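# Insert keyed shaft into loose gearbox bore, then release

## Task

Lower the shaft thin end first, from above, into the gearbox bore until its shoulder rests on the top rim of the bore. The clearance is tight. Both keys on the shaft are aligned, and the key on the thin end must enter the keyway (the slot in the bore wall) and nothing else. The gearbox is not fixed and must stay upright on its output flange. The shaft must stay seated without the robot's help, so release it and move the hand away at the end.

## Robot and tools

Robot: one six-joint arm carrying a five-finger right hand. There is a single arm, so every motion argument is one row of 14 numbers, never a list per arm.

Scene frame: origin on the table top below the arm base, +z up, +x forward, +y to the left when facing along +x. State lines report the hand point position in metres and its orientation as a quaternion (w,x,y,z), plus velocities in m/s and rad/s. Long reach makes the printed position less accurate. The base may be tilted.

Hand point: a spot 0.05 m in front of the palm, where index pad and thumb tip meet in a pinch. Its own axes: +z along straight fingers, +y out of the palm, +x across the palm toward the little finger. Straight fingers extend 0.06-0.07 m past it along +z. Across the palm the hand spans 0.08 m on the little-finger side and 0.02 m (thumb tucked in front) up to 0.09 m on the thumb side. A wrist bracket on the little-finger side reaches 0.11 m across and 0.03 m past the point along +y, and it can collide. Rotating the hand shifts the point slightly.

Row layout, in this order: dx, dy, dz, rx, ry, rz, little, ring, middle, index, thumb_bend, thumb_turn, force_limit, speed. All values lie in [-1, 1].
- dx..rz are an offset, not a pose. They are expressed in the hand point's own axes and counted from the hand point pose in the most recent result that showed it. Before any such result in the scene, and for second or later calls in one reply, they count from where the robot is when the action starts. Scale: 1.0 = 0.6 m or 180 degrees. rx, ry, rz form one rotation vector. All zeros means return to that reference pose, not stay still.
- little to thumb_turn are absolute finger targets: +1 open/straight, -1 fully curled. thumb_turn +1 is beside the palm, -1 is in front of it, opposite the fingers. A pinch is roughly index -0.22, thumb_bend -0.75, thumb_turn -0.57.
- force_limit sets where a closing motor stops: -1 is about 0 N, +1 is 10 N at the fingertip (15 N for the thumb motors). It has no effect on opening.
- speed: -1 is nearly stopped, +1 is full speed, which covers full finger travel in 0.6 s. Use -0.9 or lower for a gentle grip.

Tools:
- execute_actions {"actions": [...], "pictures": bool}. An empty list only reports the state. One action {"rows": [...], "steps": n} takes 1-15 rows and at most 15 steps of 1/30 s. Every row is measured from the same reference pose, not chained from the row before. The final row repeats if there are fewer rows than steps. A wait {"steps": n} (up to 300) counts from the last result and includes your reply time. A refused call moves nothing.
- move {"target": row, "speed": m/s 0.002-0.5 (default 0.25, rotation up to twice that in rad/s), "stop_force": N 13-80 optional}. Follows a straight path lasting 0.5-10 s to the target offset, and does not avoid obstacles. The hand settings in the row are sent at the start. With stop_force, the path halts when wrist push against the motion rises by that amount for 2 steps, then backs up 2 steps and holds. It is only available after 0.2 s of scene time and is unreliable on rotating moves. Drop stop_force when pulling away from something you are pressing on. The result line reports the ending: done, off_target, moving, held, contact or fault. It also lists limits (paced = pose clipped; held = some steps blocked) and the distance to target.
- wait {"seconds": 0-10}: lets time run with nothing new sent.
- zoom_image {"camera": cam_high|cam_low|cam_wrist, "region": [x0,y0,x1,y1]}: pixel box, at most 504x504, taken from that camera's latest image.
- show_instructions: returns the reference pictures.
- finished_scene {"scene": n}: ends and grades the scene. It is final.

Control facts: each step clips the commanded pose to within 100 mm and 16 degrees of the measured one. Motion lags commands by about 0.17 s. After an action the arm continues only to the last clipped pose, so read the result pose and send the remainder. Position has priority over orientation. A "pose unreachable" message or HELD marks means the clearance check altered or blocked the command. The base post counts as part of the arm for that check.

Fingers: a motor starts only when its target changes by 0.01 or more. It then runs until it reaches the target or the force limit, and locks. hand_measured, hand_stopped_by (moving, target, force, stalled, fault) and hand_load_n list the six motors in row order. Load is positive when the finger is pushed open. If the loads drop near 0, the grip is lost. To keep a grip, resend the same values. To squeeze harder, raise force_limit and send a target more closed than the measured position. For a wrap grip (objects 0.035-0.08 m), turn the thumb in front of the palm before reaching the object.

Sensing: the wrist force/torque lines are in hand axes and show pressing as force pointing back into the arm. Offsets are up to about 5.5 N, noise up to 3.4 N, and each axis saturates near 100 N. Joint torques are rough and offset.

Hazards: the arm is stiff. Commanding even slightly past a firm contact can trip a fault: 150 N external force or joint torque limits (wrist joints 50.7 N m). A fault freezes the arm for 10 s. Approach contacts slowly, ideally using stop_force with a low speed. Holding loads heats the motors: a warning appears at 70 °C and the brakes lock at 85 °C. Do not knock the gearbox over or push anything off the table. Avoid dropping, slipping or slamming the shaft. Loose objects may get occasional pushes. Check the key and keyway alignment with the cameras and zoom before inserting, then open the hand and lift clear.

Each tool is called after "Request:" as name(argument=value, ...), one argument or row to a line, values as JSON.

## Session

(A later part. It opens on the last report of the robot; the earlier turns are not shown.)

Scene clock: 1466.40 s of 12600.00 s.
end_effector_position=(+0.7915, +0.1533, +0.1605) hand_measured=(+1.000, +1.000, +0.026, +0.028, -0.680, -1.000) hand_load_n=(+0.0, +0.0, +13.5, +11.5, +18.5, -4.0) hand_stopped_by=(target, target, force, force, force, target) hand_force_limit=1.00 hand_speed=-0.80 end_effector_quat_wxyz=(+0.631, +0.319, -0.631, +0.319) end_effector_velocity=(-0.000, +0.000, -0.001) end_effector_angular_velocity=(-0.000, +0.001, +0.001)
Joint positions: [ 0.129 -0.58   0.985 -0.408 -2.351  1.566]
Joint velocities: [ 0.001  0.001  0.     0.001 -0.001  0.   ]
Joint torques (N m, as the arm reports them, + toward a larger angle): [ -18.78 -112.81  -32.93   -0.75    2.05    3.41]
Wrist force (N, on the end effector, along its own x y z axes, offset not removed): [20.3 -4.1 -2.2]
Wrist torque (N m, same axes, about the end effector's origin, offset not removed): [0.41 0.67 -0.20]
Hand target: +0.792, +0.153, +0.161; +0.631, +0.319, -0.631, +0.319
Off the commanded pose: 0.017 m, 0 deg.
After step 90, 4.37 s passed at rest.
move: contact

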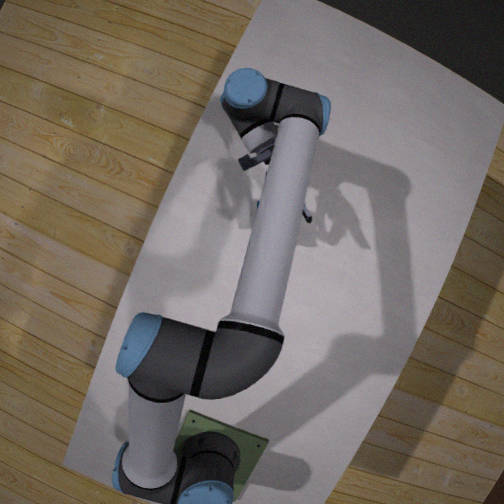

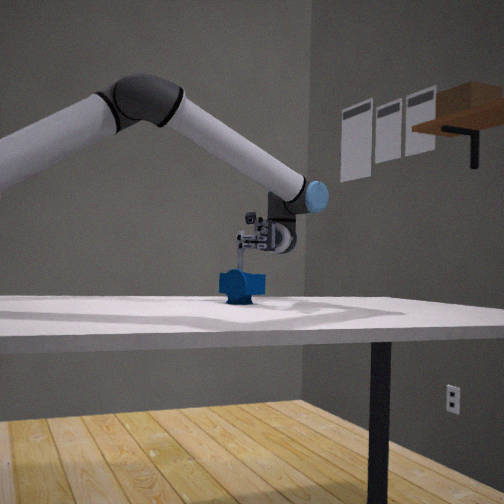

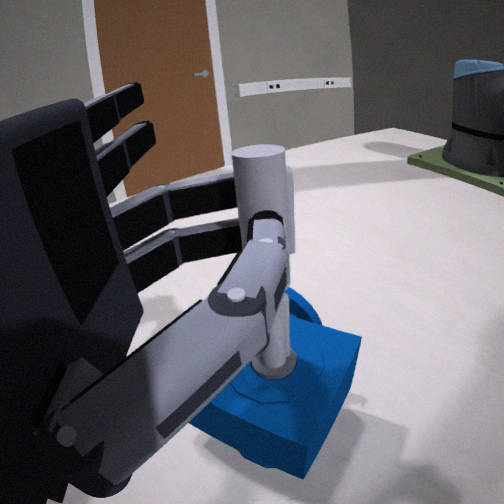

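Request:
move(
  target=[0.0015,0.0028,0.0028,0,0,0,1,1,-0.45,-0.4,-0.95,-1,1,-0.8],
  speed=0.004,
)

Request:
zoom_image(
  camera="cam_low",
  region=[210,225,270,305],
)

Request:
move(
  target=[-0.03,0,0,0,0,0,1,1,-0.45,-0.4,-0.95,-1,1,-0.8],
  speed=0.003,
  stop_force=13,
)

Scene clock: 1471.47 s of 12600.00 s.
end_effector_position=(+0.7892, +0.1529, +0.1613) hand_measured=(+1.000, +1.000, +0.026, +0.028, -0.680, -1.000) hand_load_n=(+0.0, +0.0, +14.0, +12.5, +15.0, -1.5) hand_stopped_by=(target, target, force, force, force, target) hand_force_limit=1.00 hand_speed=-0.80 end_effector_quat_wxyz=(+0.631, +0.319, -0.631, +0.319) end_effector_velocity=(-0.000, -0.000, -0.000) end_effector_angular_velocity=(+0.001, +0.001, +0.001)
Joint positions: [ 0.129 -0.585  0.993 -0.411 -2.351  1.566]
Joint velocities: [ 0.    -0.001  0.002 -0.002 -0.001 -0.002]
Joint torques (N m, as the arm reports them, + toward a larger angle): [ -18.94 -136.91  -30.76    0.91    2.22    2.69]
Wrist force (N, on the end effector, along its own x y z axes, offset not removed): [-7.3 0.6 -1.9]
Wrist torque (N m, same axes, about the end effector's origin, offset not removed): [0.31 0.09 -0.15]
Hand target: +0.789, +0.153, +0.161; +0.631, +0.319, -0.631, +0.319
Off the commanded pose: 0.000 m, 0 deg.
After step 90, 1.23 s passed at rest.
move: done

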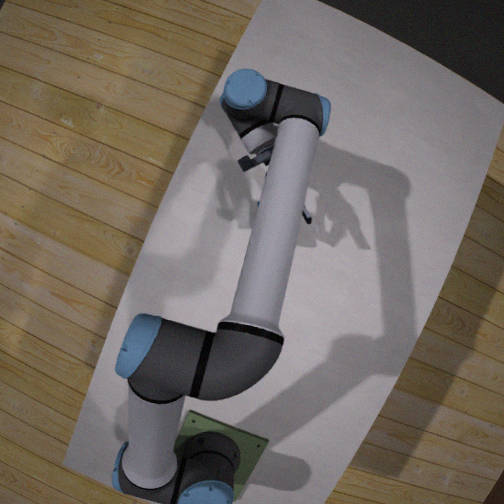

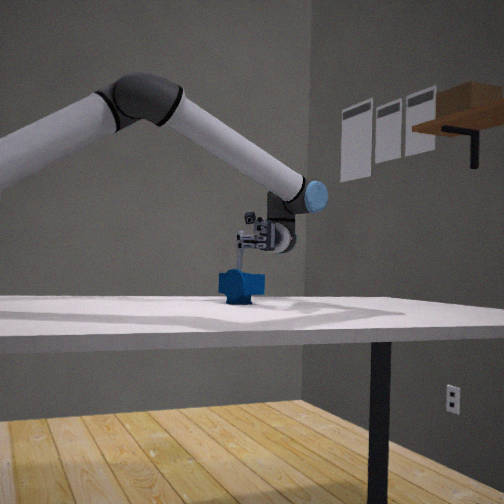

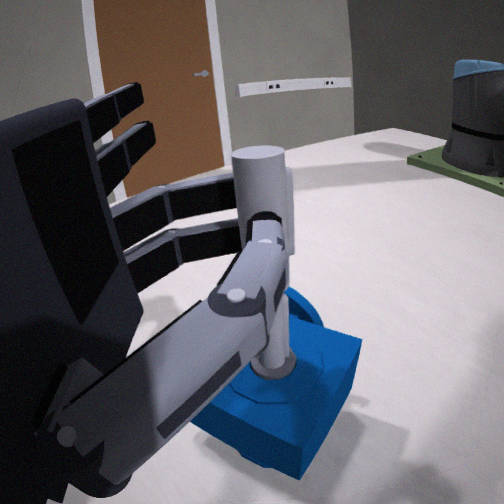

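Region (210, 225, 270, 305) of cam_low's 504x504 image, scaled by 6.300, with more detail than that image has; it fills the left 378 columns of this view, and the rest is white.

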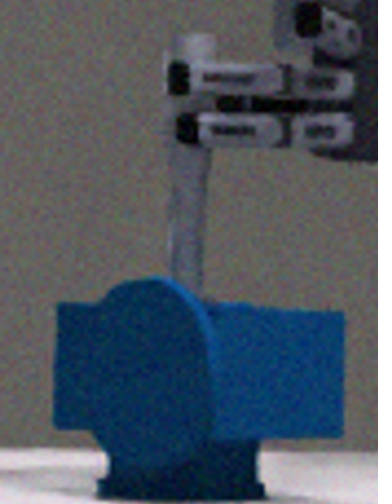

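Scene clock: 1472.13 s of 12600.00 s.
end_effector_position=(+0.7892, +0.1529, +0.1605) hand_measured=(+1.000, +1.000, +0.026, +0.028, -0.680, -1.000) hand_load_n=(+0.0, +0.0, +14.0, +12.5, +15.0, -4.0) hand_stopped_by=(target, target, force, force, force, target) hand_force_limit=1.00 hand_speed=-0.80 end_effector_quat_wxyz=(+0.631, +0.319, -0.631, +0.319) end_effector_velocity=(+0.000, -0.000, +0.000) end_effector_angular_velocity=(-0.000, +0.001, +0.001)
Joint positions: [ 0.129 -0.584  0.994 -0.412 -2.351  1.566]
Joint velocities: [ 0.     0.    -0.     0.001 -0.001  0.   ]
Joint torques (N m, as the arm reports them, + toward a larger angle): [ -12.   -118.23  -28.69   -0.67    2.69    3.2 ]
Wrist force (N, on the end effector, along its own x y z axes, offset not removed): [16.4 -2.9 -2.8]
Wrist torque (N m, same axes, about the end effector's origin, offset not removed): [0.29 0.45 -0.01]
Hand target: +0.789, +0.153, +0.161; +0.631, +0.319, -0.631, +0.319
Off the commanded pose: 0.017 m, 0 deg.
move: contact

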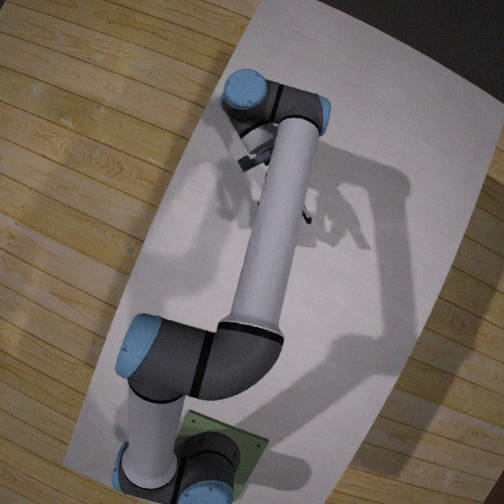

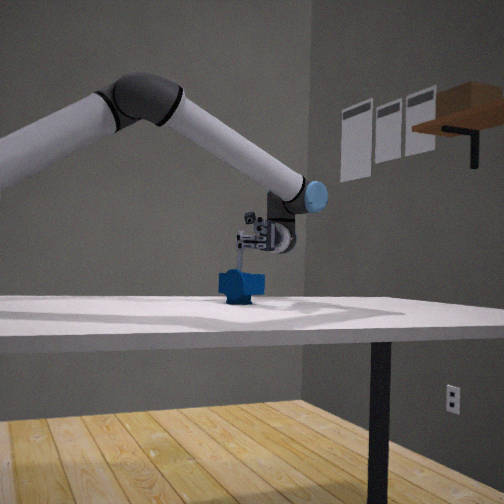

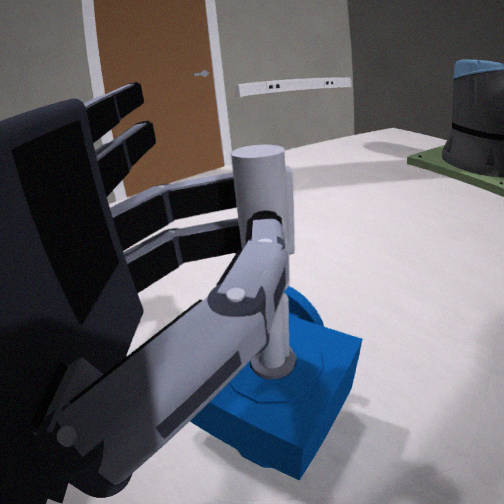

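Request:
move(
  target=[-0.0002,0.0034,0.0025,0,0,0,1,1,-0.45,-0.4,-0.95,-1,1,-0.8],
  speed=0.003,
)

Request:
zoom_image(
  camera="cam_low",
  region=[210,225,270,305],
)

Scene clock: 1478.93 s of 12600.00 s.
end_effector_position=(+0.7868, +0.1529, +0.1605) hand_measured=(+1.000, +1.000, +0.026, +0.028, -0.680, -1.000) hand_load_n=(+0.0, +0.0, +14.5, +12.5, +13.5, -5.5) hand_stopped_by=(target, target, force, force, force, target) hand_force_limit=1.00 hand_speed=-0.80 end_effector_quat_wxyz=(+0.631, +0.319, -0.631, +0.319) end_effector_velocity=(-0.001, -0.000, -0.001) end_effector_angular_velocity=(-0.001, +0.001, +0.001)
Joint positions: [ 0.13  -0.588  1.002 -0.416 -2.351  1.566]
Joint velocities: [ 0.    -0.001  0.004 -0.002 -0.001  0.001]
Joint torques (N m, as the arm reports them, + toward a larger angle): [  16.84 -113.36  -14.95   -5.55    5.91    4.  ]
Wrist force (N, on the end effector, along its own x y z axes, offset not removed): [28.5 -10.8 -3.0]
Wrist torque (N m, same axes, about the end effector's origin, offset not removed): [-0.44 0.01 0.09]
Hand target: +0.787, +0.153, +0.160; +0.631, +0.319, -0.631, +0.319
Off the commanded pose: 0.000 m, 0 deg.
After step 90, 2.73 s passed at rest.
move: done

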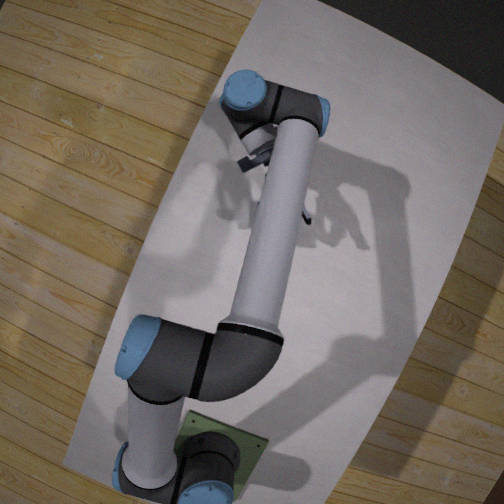

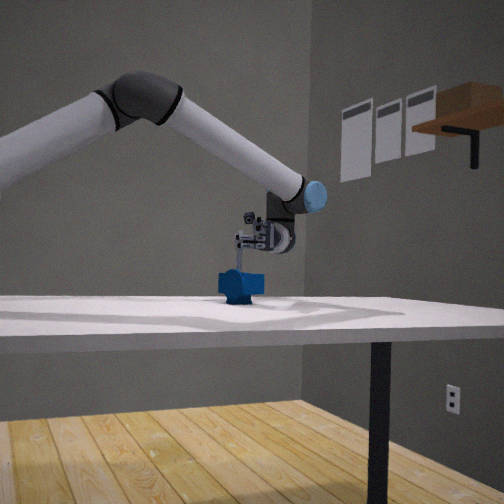

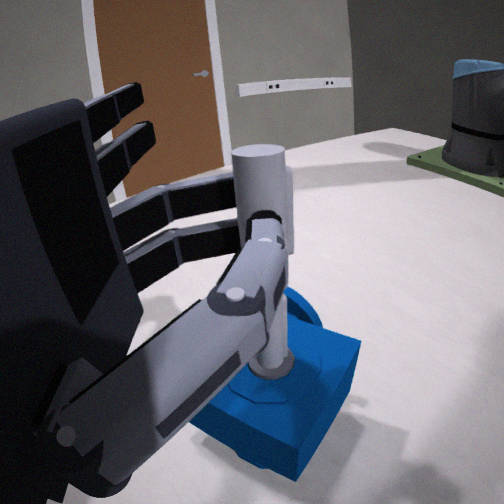

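Region (210, 225, 270, 305) of cam_low's 504x504 image, scaled by 6.300, with more detail than that image has; it fills the left 378 columns of this view, and the rest is white.

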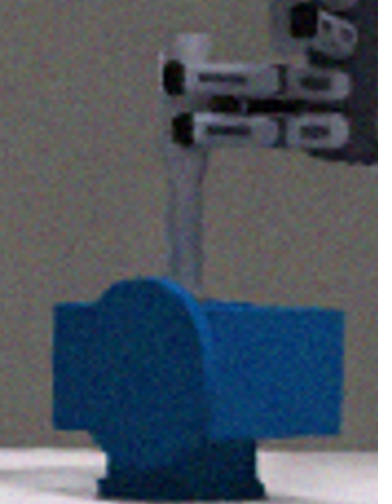

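Request:
execute_actions(
  actions=[],
)

Scene clock: 1495.07 s of 12600.00 s.
end_effector_position=(+0.7867, +0.1529, +0.1604) hand_measured=(+1.000, +1.000, +0.026, +0.028, -0.680, -1.000) hand_load_n=(+0.0, +0.0, +14.5, +12.5, +14.0, -5.5) hand_stopped_by=(target, target, force, force, force, target) hand_force_limit=1.00 hand_speed=-0.80 end_effector_quat_wxyz=(+0.631, +0.319, -0.631, +0.319) end_effector_velocity=(+0.000, +0.000, +0.000) end_effector_angular_velocity=(+0.000, +0.000, +0.000)
Joint positions: [ 0.13  -0.588  1.002 -0.416 -2.351  1.566]
Joint velocities: [ 0.     0.    -0.001  0.     0.    -0.001]
Joint torques (N m, as the arm reports them, + toward a larger angle): [ 16.55 -99.03 -16.91  -5.34   5.62   3.74]
Wrist force (N, on the end effector, along its own x y z axes, offset not removed): [30.4 -7.7 -6.8]
Wrist torque (N m, same axes, about the end effector's origin, offset not removed): [0.49 0.14 0.36]
Hand target: +0.787, +0.153, +0.160; +0.631, +0.319, -0.631, +0.319
Off the commanded pose: 0.000 m, 0 deg.
Steps of this call (steps 1 to 90: nothing new was sent; then 13.13 s passed at rest). Readings (end_effector_position | what the end effector reports):
1: (+0.7868, +0.1529, +0.1604) | hand_measured=(+1.000, +1.000, +0.026, +0.028, -0.680, -1.000) hand_load_n=(+0.0, +0.0, +14.5, +12.0, +14.0, -5.5) hand_stopped_by=(target, target, force, force, force, target) hand_force_limit=1.00 hand_speed=-0.80
2: (+0.7867, +0.1529, +0.1604) | hand_measured=(+1.000, +1.000, +0.026, +0.028, -0.680, -1.000) hand_load_n=(+0.0, +0.0, +14.5, +12.5, +14.0, -5.5) hand_stopped_by=(target, target, force, force, force, target) hand_force_limit=1.00 hand_speed=-0.80
4: (+0.7867, +0.1529, +0.1604) | hand_measured=(+1.000, +1.000, +0.026, +0.028, -0.680, -1.000) hand_load_n=(+0.0, +0.0, +14.5, +12.5, +14.0, -5.5) hand_stopped_by=(target, target, force, force, force, target) hand_force_limit=1.00 hand_speed=-0.80
8: (+0.7867, +0.1529, +0.1604) | hand_measured=(+1.000, +1.000, +0.026, +0.028, -0.680, -1.000) hand_load_n=(+0.0, +0.0, +14.5, +12.5, +14.0, -5.5) hand_stopped_by=(target, target, force, force, force, target) hand_force_limit=1.00 hand_speed=-0.80
90: the state above

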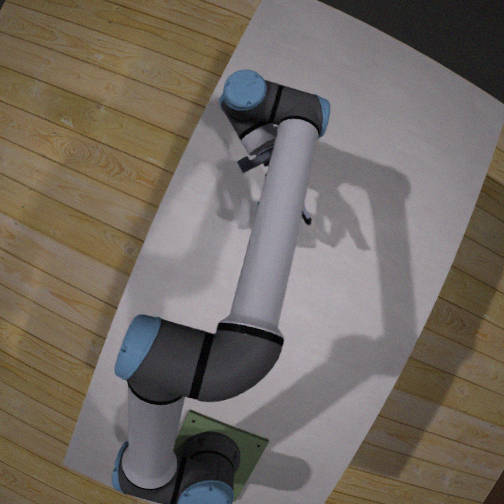

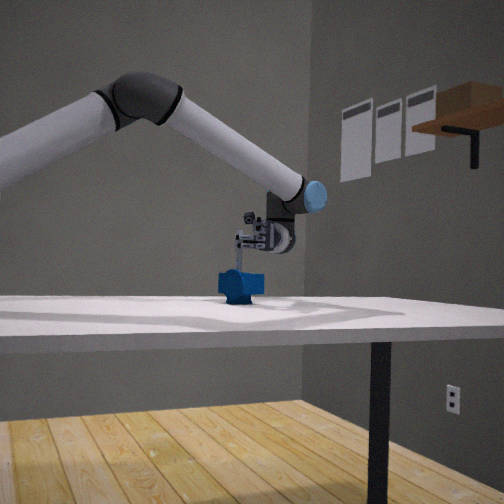

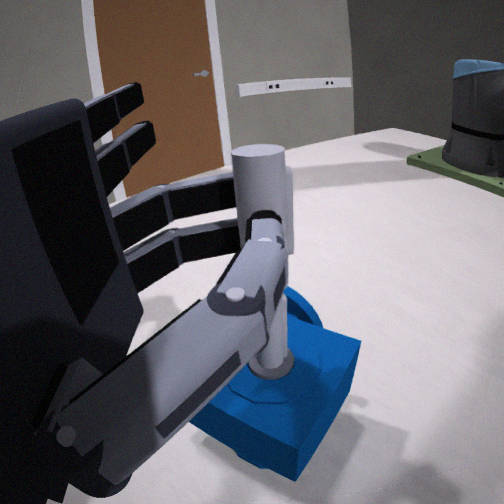

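Request:
move(
  target=[0.0018,0,0,0,0,0,1,1,-0.45,-0.4,-0.95,-1,1,-0.8],
  speed=0.003,
)

Request:
move(
  target=[0,-0.0029,0.002,-0.0556,0,0,1,1,-0.45,-0.4,-0.95,-1,1,-0.8],
  speed=0.01,
)

Scene clock: 1499.47 s of 12600.00 s.
end_effector_position=(+0.7867, +0.1529, +0.1612) hand_measured=(+1.000, +1.000, +0.026, +0.028, -0.680, -1.000) hand_load_n=(+0.0, +0.0, +14.5, +12.5, +13.5, -3.0) hand_stopped_by=(target, target, force, force, force, target) hand_force_limit=1.00 hand_speed=-0.80 end_effector_quat_wxyz=(+0.631, +0.319, -0.631, +0.319) end_effector_velocity=(+0.000, -0.001, +0.002) end_effector_angular_velocity=(+0.000, +0.001, +0.000)
Joint positions: [ 0.13  -0.589  1.002 -0.415 -2.351  1.566]
Joint velocities: [-0.    -0.001 -0.     0.002 -0.001 -0.001]
Joint torques (N m, as the arm reports them, + toward a larger angle): [  14.09 -134.75  -49.88    4.14    4.12    3.56]
Wrist force (N, on the end effector, along its own x y z axes, offset not removed): [-2.7 -1.5 -2.9]
Wrist torque (N m, same axes, about the end effector's origin, offset not removed): [0.36 0.38 -0.20]
Hand target: +0.787, +0.153, +0.161; +0.631, +0.319, -0.631, +0.319
Off the commanded pose: 0.000 m, 0 deg.
After step 90, 0.70 s passed at rest.
move: done

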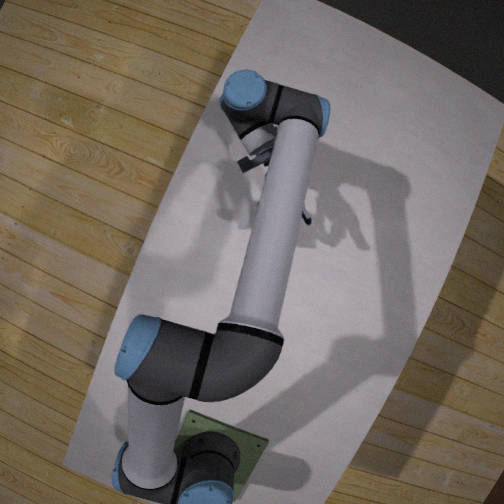

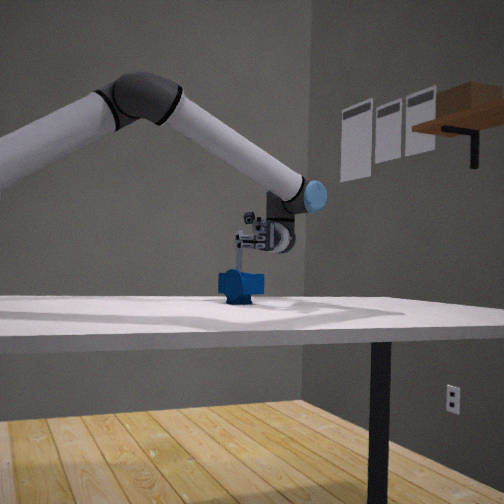

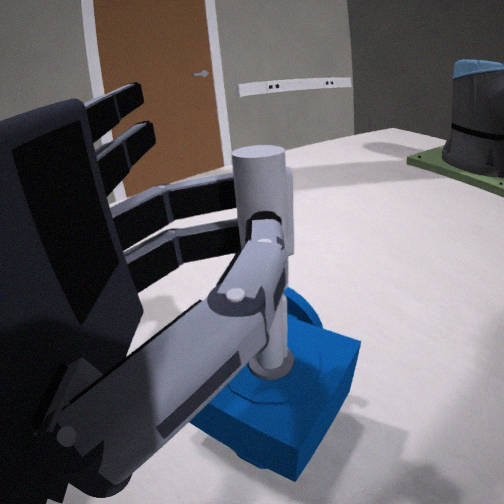

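Scene clock: 1508.43 s of 12600.00 s.
end_effector_position=(+0.7873, +0.1509, +0.1612) hand_measured=(+1.000, +1.000, +0.026, +0.028, -0.680, -1.000) hand_load_n=(+0.0, +0.0, +13.0, +11.5, +18.0, -2.0) hand_stopped_by=(target, target, force, force, force, target) hand_force_limit=1.00 hand_speed=-0.80 end_effector_quat_wxyz=(+0.656, +0.263, -0.657, +0.263) end_effector_velocity=(+0.001, +0.000, +0.000) end_effector_angular_velocity=(+0.000, -0.004, -0.005)
Joint positions: [ 0.088 -0.561  0.946 -0.387 -2.219  1.567]
Joint velocities: [-0.001 -0.    -0.002 -0.001  0.004  0.   ]
Joint torques (N m, as the arm reports them, + toward a larger angle): [-21.06 -98.17 -49.47   3.56   3.27   4.1 ]
Wrist force (N, on the end effector, along its own x y z axes, offset not removed): [-2.5 0.7 -4.1]
Wrist torque (N m, same axes, about the end effector's origin, offset not removed): [0.80 0.64 -0.38]
Hand target: +0.787, +0.151, +0.161; +0.656, +0.263, -0.657, +0.263
Off the commanded pose: 0.000 m, 0 deg.
move: done

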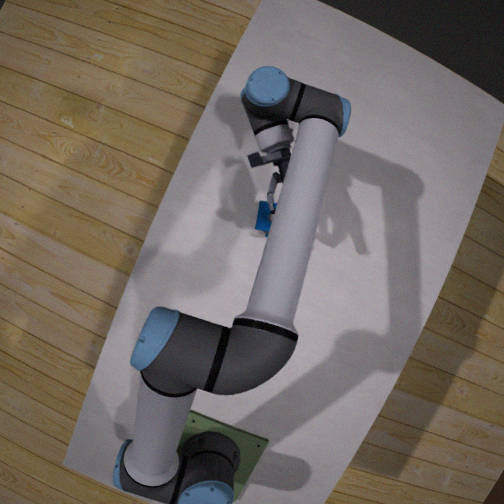

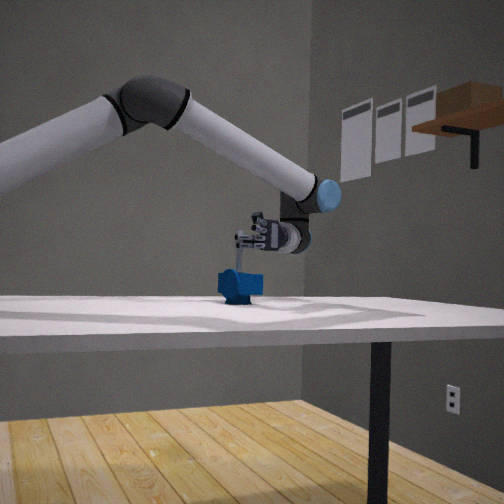

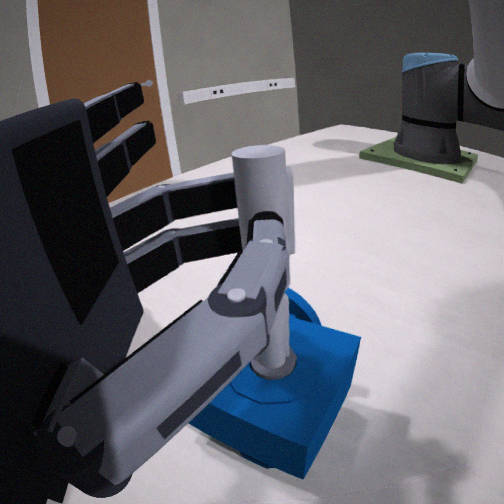

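Request:
zoom_image(
  camera="cam_high",
  region=[230,170,330,270],
)

Request:
zoom_image(
  camera="cam_wrist",
  region=[220,270,380,430],
)

Region (230, 170, 330, 270) of cam_high's 504x504 image, scaled by 5.040, with more detail than that image has.

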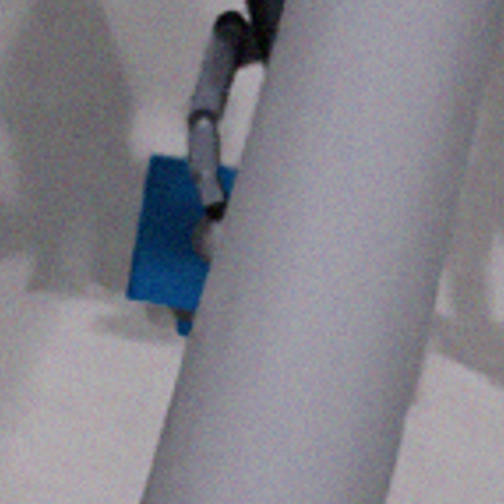

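Region (220, 270, 380, 430) of cam_wrist's 504x504 image, scaled by 3.150, with more detail than that image has.

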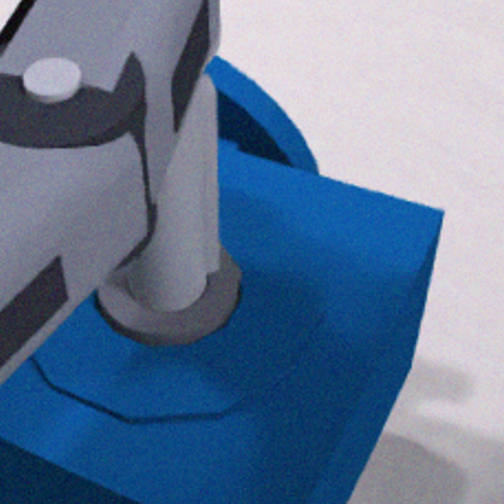

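Request:
zoom_image(
  camera="cam_wrist",
  region=[255,330,315,390],
)

Region (255, 330, 315, 390) of cam_wrist's 504x504 image, scaled by 8.400, with more detail than that image has.

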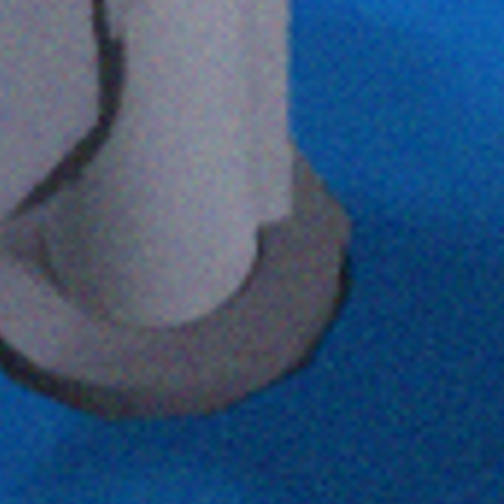

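Request:
move(
  target=[-0.03,0,0,0,0,0,1,1,-0.45,-0.4,-0.95,-1,1,-0.8],
  speed=0.003,
  stop_force=15,
)

Scene clock: 1527.87 s of 12600.00 s.
end_effector_position=(+0.7873, +0.1509, +0.1605) hand_measured=(+1.000, +1.000, +0.026, +0.028, -0.680, -1.000) hand_load_n=(+0.0, +0.0, +13.5, +11.5, +18.5, -4.0) hand_stopped_by=(target, target, force, force, force, target) hand_force_limit=1.00 hand_speed=-0.80 end_effector_quat_wxyz=(+0.656, +0.263, -0.657, +0.263) end_effector_velocity=(+0.000, +0.000, +0.001) end_effector_angular_velocity=(+0.000, -0.001, +0.001)
Joint positions: [ 0.087 -0.56   0.946 -0.388 -2.219  1.567]
Joint velocities: [ 0.    -0.001 -0.001  0.001 -0.001 -0.   ]
Joint torques (N m, as the arm reports them, + toward a larger angle): [ -15.06 -108.03  -32.42   -1.13    2.97    3.95]
Wrist force (N, on the end effector, along its own x y z axes, offset not removed): [19.5 0.1 -5.5]
Wrist torque (N m, same axes, about the end effector's origin, offset not removed): [0.95 1.01 -0.30]
Hand target: +0.787, +0.151, +0.161; +0.656, +0.263, -0.657, +0.263
Off the commanded pose: 0.017 m, 0 deg.
After step 90, 15.80 s passed at rest.
move: contact

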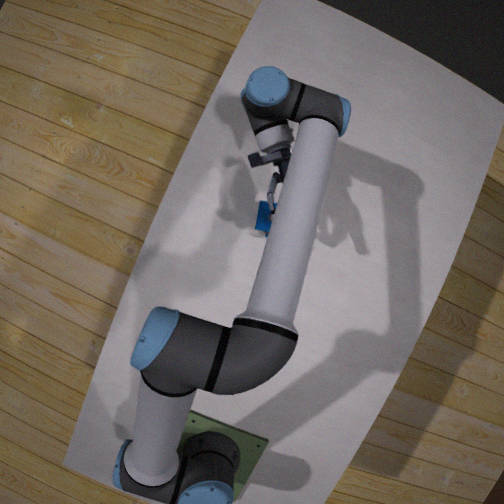

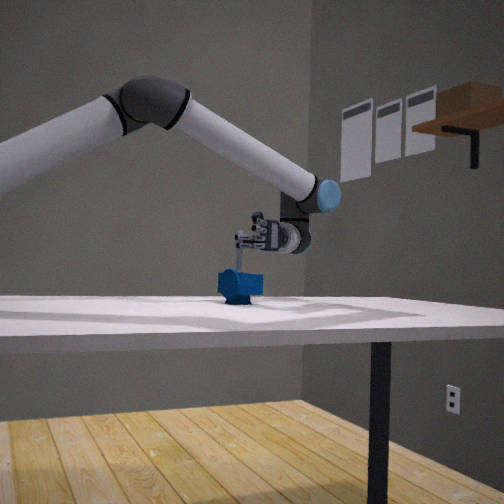

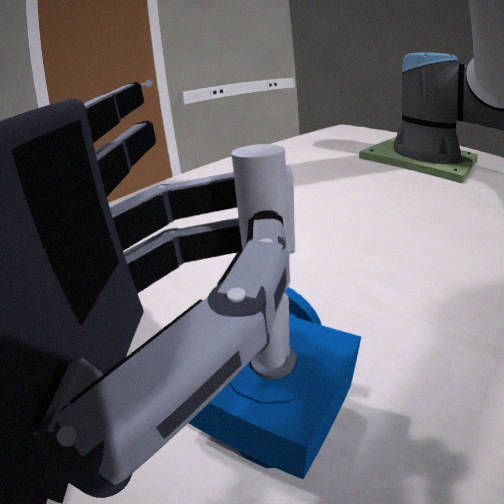

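Request:
zoom_image(
  camera="cam_wrist",
  region=[0,0,252,252],
)

Request:
zoom_image(
  camera="cam_wrist",
  region=[210,130,340,260],
)

Request:
zoom_image(
  camera="cam_low",
  region=[205,215,285,315],
)

Region (0, 0, 252, 252) of cam_wrist's 504x504 image, scaled by 2.000, with more detail than that image has.

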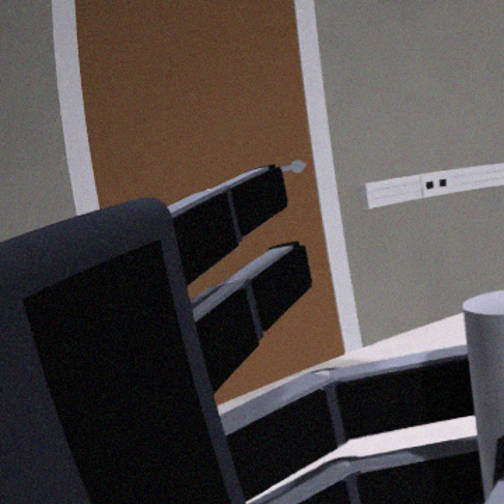

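Region (210, 130, 340, 260) of cam_wrist's 504x504 image, scaled by 3.877, with more detail than that image has.

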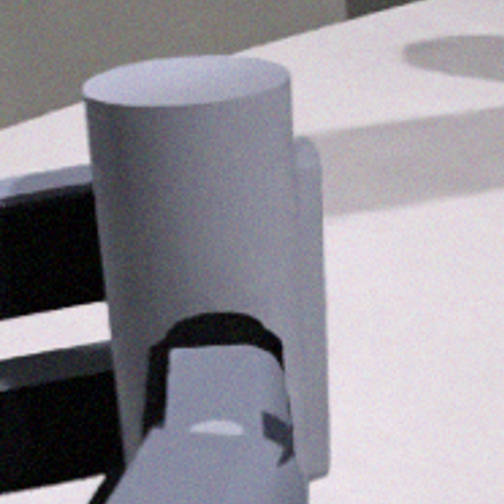

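Region (205, 215, 285, 315) of cam_low's 504x504 image, scaled by 5.040, with more detail than that image has; it fills the left 403 columns of this view, and the rest is white.

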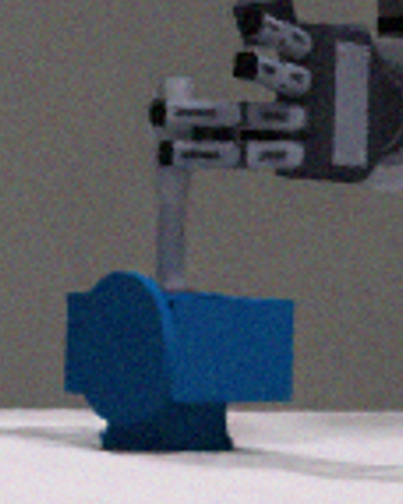

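Request:
zoom_image(
  camera="cam_wrist",
  region=[260,0,504,244],
)

Region (260, 0, 504, 244) of cam_wrist's 504x504 image, scaled by 2.066, with more detail than that image has.

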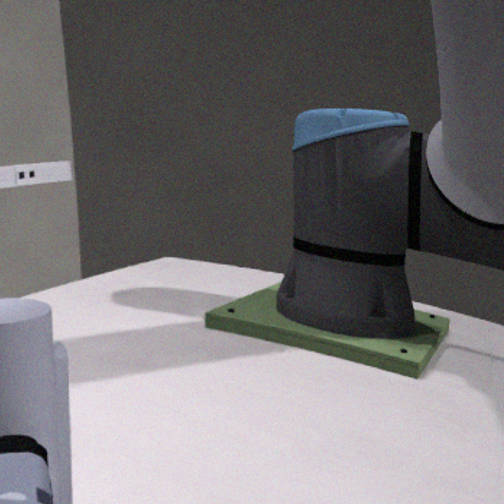

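Request:
zoom_image(
  camera="cam_low",
  region=[215,222,265,282],
)

Region (215, 222, 265, 282) of cam_low's 504x504 image, scaled by 8.400, with more detail than that image has.

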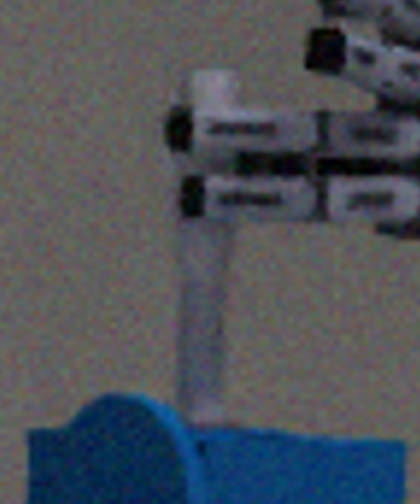

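Request:
move(
  target=[0.003,0,0,0,0,0,1,1,-0.45,-0.4,-0.95,-1,1,-0.8],
  speed=0.003,
)

Request:
zoom_image(
  camera="cam_wrist",
  region=[245,320,325,400],
)

Scene clock: 1591.97 s of 12600.00 s.
end_effector_position=(+0.7873, +0.1509, +0.1622) hand_measured=(+1.000, +1.000, +0.026, +0.028, -0.680, -1.000) hand_load_n=(+0.0, +0.0, +14.5, +12.5, +14.0, -2.5) hand_stopped_by=(target, target, force, force, force, target) hand_force_limit=1.00 hand_speed=-0.80 end_effector_quat_wxyz=(+0.656, +0.263, -0.657, +0.263) end_effector_velocity=(-0.001, -0.001, -0.000) end_effector_angular_velocity=(-0.000, +0.002, -0.002)
Joint positions: [ 0.087 -0.561  0.945 -0.386 -2.219  1.567]
Joint velocities: [-0.001  0.     0.001  0.001  0.001  0.   ]
Joint torques (N m, as the arm reports them, + toward a larger angle): [ -15.44 -136.39  -52.02    4.27    2.77    3.34]
Wrist force (N, on the end effector, along its own x y z axes, offset not removed): [-2.9 1.1 -4.7]
Wrist torque (N m, same axes, about the end effector's origin, offset not removed): [0.17 0.32 -0.39]
Hand target: +0.787, +0.151, +0.162; +0.656, +0.263, -0.657, +0.263
Off the commanded pose: 0.000 m, 0 deg.
After step 90, 60.40 s passed at rest.
move: done

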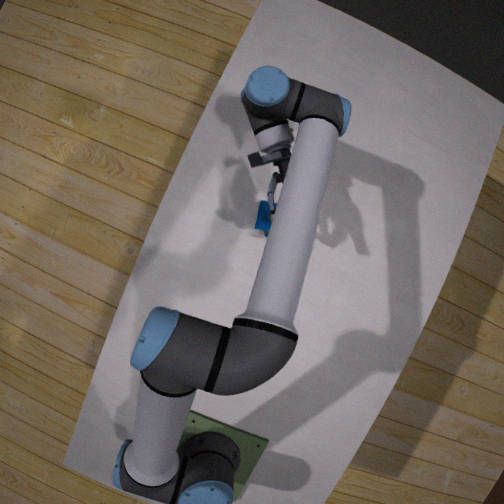

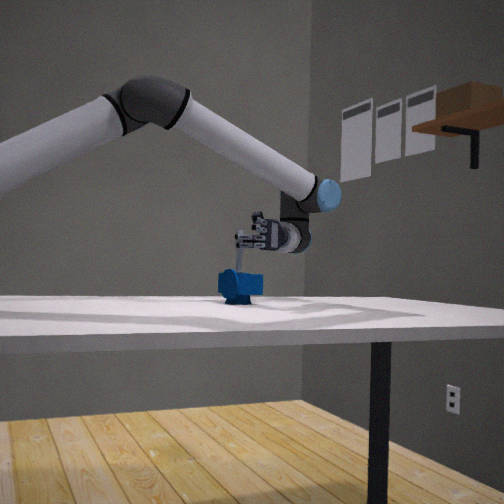

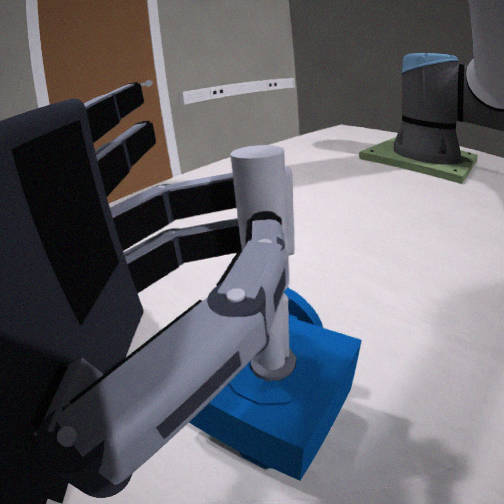

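Region (245, 320, 325, 400) of cam_wrist's 504x504 image, scaled by 6.300, with more detail than that image has.

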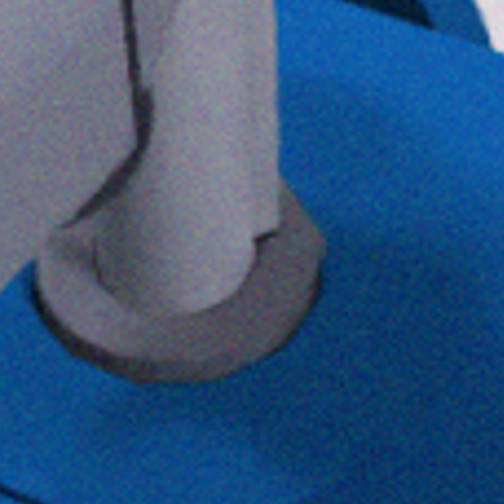

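Request:
move(
  target=[0,-0.0018,0.0012,-0.0333,0,0,1,1,-0.45,-0.4,-0.95,-1,1,-0.8],
  speed=0.008,
)

Request:
zoom_image(
  camera="cam_wrist",
  region=[245,320,325,400],
)

Request:
zoom_image(
  camera="cam_high",
  region=[230,170,330,270],
)

Scene clock: 1602.37 s of 12600.00 s.
end_effector_position=(+0.7875, +0.1496, +0.1622) hand_measured=(+1.000, +1.000, +0.026, +0.028, -0.680, -1.000) hand_load_n=(+0.0, +0.0, +14.0, +11.5, +16.5, -2.5) hand_stopped_by=(target, target, force, force, force, target) hand_force_limit=1.00 hand_speed=-0.80 end_effector_quat_wxyz=(+0.669, +0.228, -0.670, +0.228) end_effector_velocity=(+0.000, -0.000, +0.001) end_effector_angular_velocity=(+0.000, -0.000, -0.003)
Joint positions: [ 0.061 -0.549  0.922 -0.374 -2.141  1.567]
Joint velocities: [-0.001 -0.    -0.002  0.002  0.002 -0.   ]
Joint torques (N m, as the arm reports them, + toward a larger angle): [ -18.33 -102.36  -51.22    3.51    3.33    3.44]
Wrist force (N, on the end effector, along its own x y z axes, offset not removed): [0.4 2.1 -9.0]
Wrist torque (N m, same axes, about the end effector's origin, offset not removed): [0.91 0.21 -0.13]
Hand target: +0.788, +0.150, +0.162; +0.669, +0.228, -0.670, +0.228
Off the commanded pose: 0.000 m, 0 deg.
After step 90, 0.63 s passed at rest.
move: done

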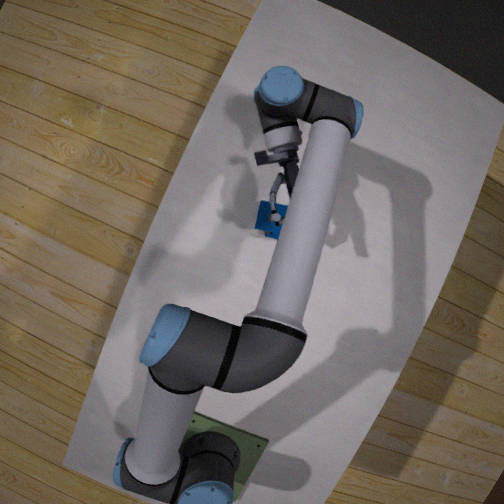

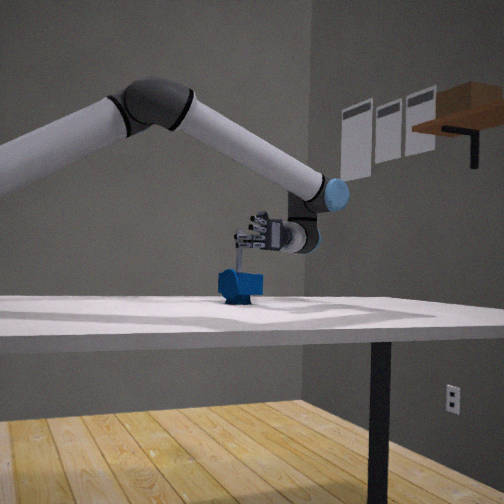

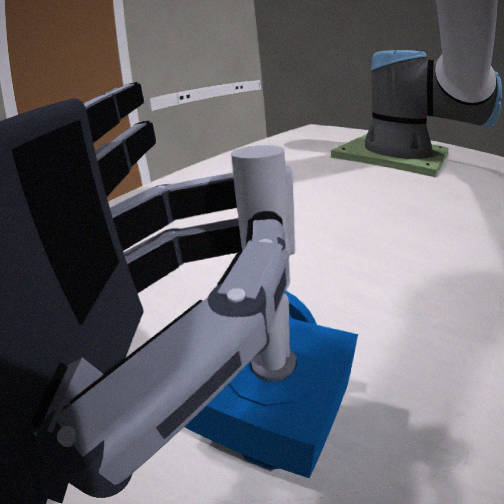

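Region (245, 320, 325, 400) of cam_wrist's 504x504 image, scaled by 6.300, with more detail than that image has.

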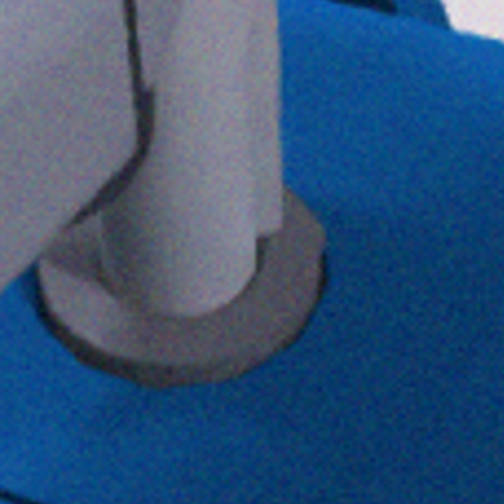

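Region (230, 170, 330, 270) of cam_high's 504x504 image, scaled by 5.040, with more detail than that image has.

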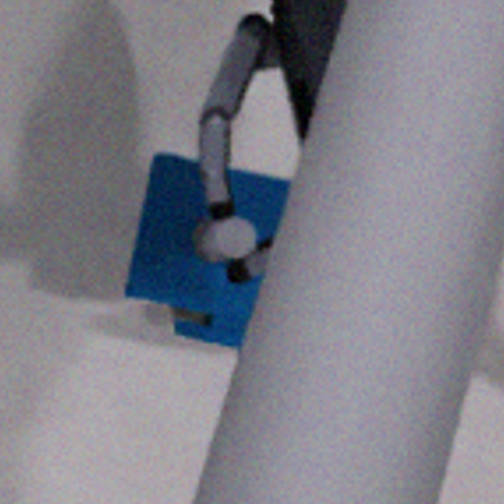

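Request:
move(
  target=[0,-0.0011,-0.0007,0,0,0,1,1,-0.45,-0.4,-0.95,-1,1,-0.8],
  speed=0.003,
)

Request:
move(
  target=[-0.03,0,0,0,0,0,1,1,-0.45,-0.4,-0.95,-1,1,-0.8],
  speed=0.003,
  stop_force=13,
)

Scene clock: 1617.63 s of 12600.00 s.
end_effector_position=(+0.7882, +0.1493, +0.1622) hand_measured=(+1.000, +1.000, +0.026, +0.028, -0.680, -1.000) hand_load_n=(+0.0, +0.0, +14.5, +12.5, +14.5, -2.5) hand_stopped_by=(target, target, force, force, force, target) hand_force_limit=1.00 hand_speed=-0.80 end_effector_quat_wxyz=(+0.669, +0.228, -0.670, +0.228) end_effector_velocity=(+0.001, -0.001, +0.001) end_effector_angular_velocity=(-0.001, -0.002, -0.000)
Joint positions: [ 0.061 -0.548  0.919 -0.373 -2.141  1.567]
Joint velocities: [-0.001 -0.    -0.001  0.    -0.     0.001]
Joint torques (N m, as the arm reports them, + toward a larger angle): [-21.09 -99.35 -51.68   4.29  -3.75   3.39]
Wrist force (N, on the end effector, along its own x y z axes, offset not removed): [-1.9 7.6 -2.4]
Wrist torque (N m, same axes, about the end effector's origin, offset not removed): [1.19 0.25 -0.21]
Hand target: +0.788, +0.149, +0.162; +0.669, +0.228, -0.670, +0.228
Off the commanded pose: 0.000 m, 0 deg.
After step 90, 11.57 s passed at rest.
move: done

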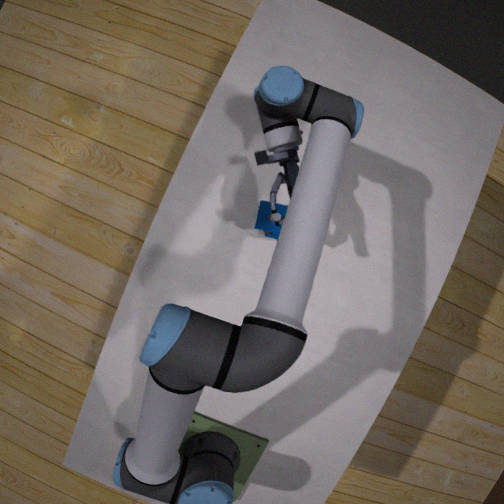

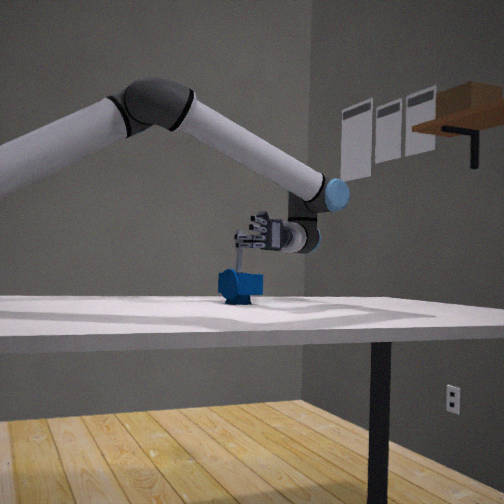

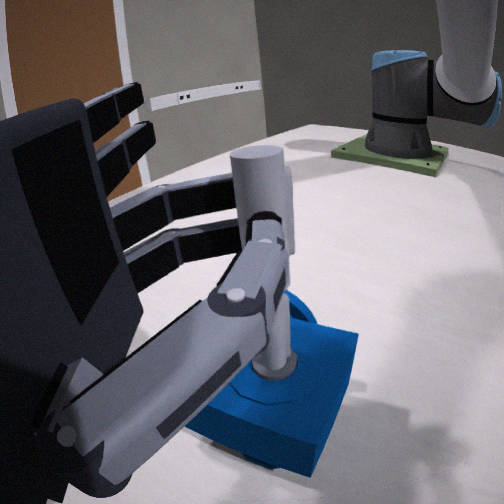

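Scene clock: 1618.30 s of 12600.00 s.
end_effector_position=(+0.7882, +0.1493, +0.1613) hand_measured=(+1.000, +1.000, +0.026, +0.028, -0.680, -1.000) hand_load_n=(+0.0, +0.0, +15.0, +12.5, +14.0, -5.0) hand_stopped_by=(target, target, force, force, force, target) hand_force_limit=1.00 hand_speed=-0.80 end_effector_quat_wxyz=(+0.669, +0.228, -0.670, +0.228) end_effector_velocity=(+0.000, -0.000, +0.001) end_effector_angular_velocity=(-0.001, -0.001, -0.001)
Joint positions: [ 0.061 -0.547  0.92  -0.374 -2.141  1.567]
Joint velocities: [-0.    -0.001 -0.     0.     0.     0.001]
Joint torques (N m, as the arm reports them, + toward a larger angle): [ -21.77 -105.66  -34.07   -2.74   -2.32    3.51]
Wrist force (N, on the end effector, along its own x y z axes, offset not removed): [26.5 -1.0 1.6]
Wrist torque (N m, same axes, about the end effector's origin, offset not removed): [0.49 0.13 -0.09]
Hand target: +0.788, +0.149, +0.162; +0.669, +0.228, -0.670, +0.228
Off the commanded pose: 0.017 m, 0 deg.
move: contact

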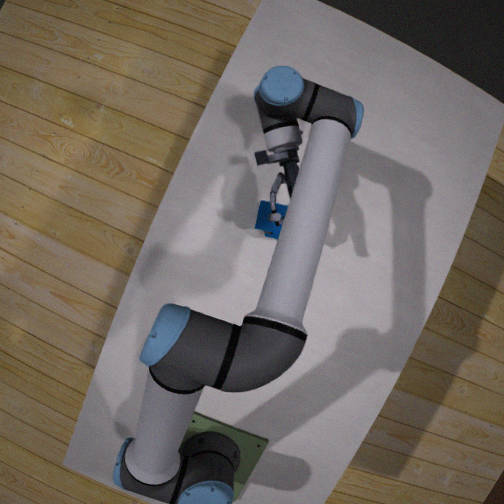

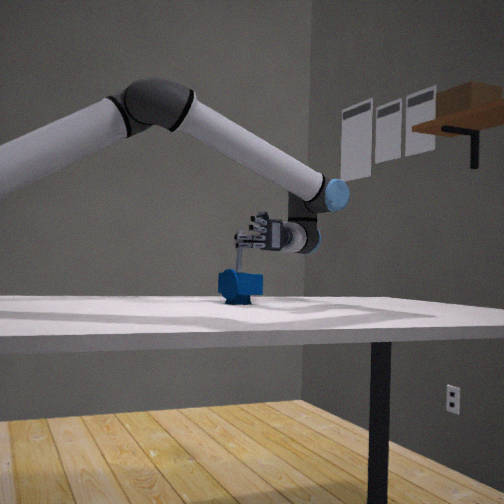

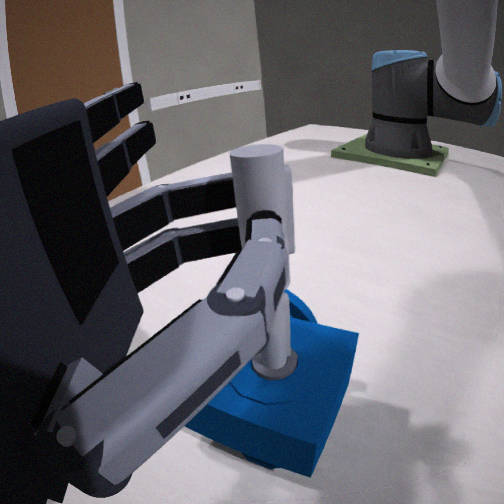

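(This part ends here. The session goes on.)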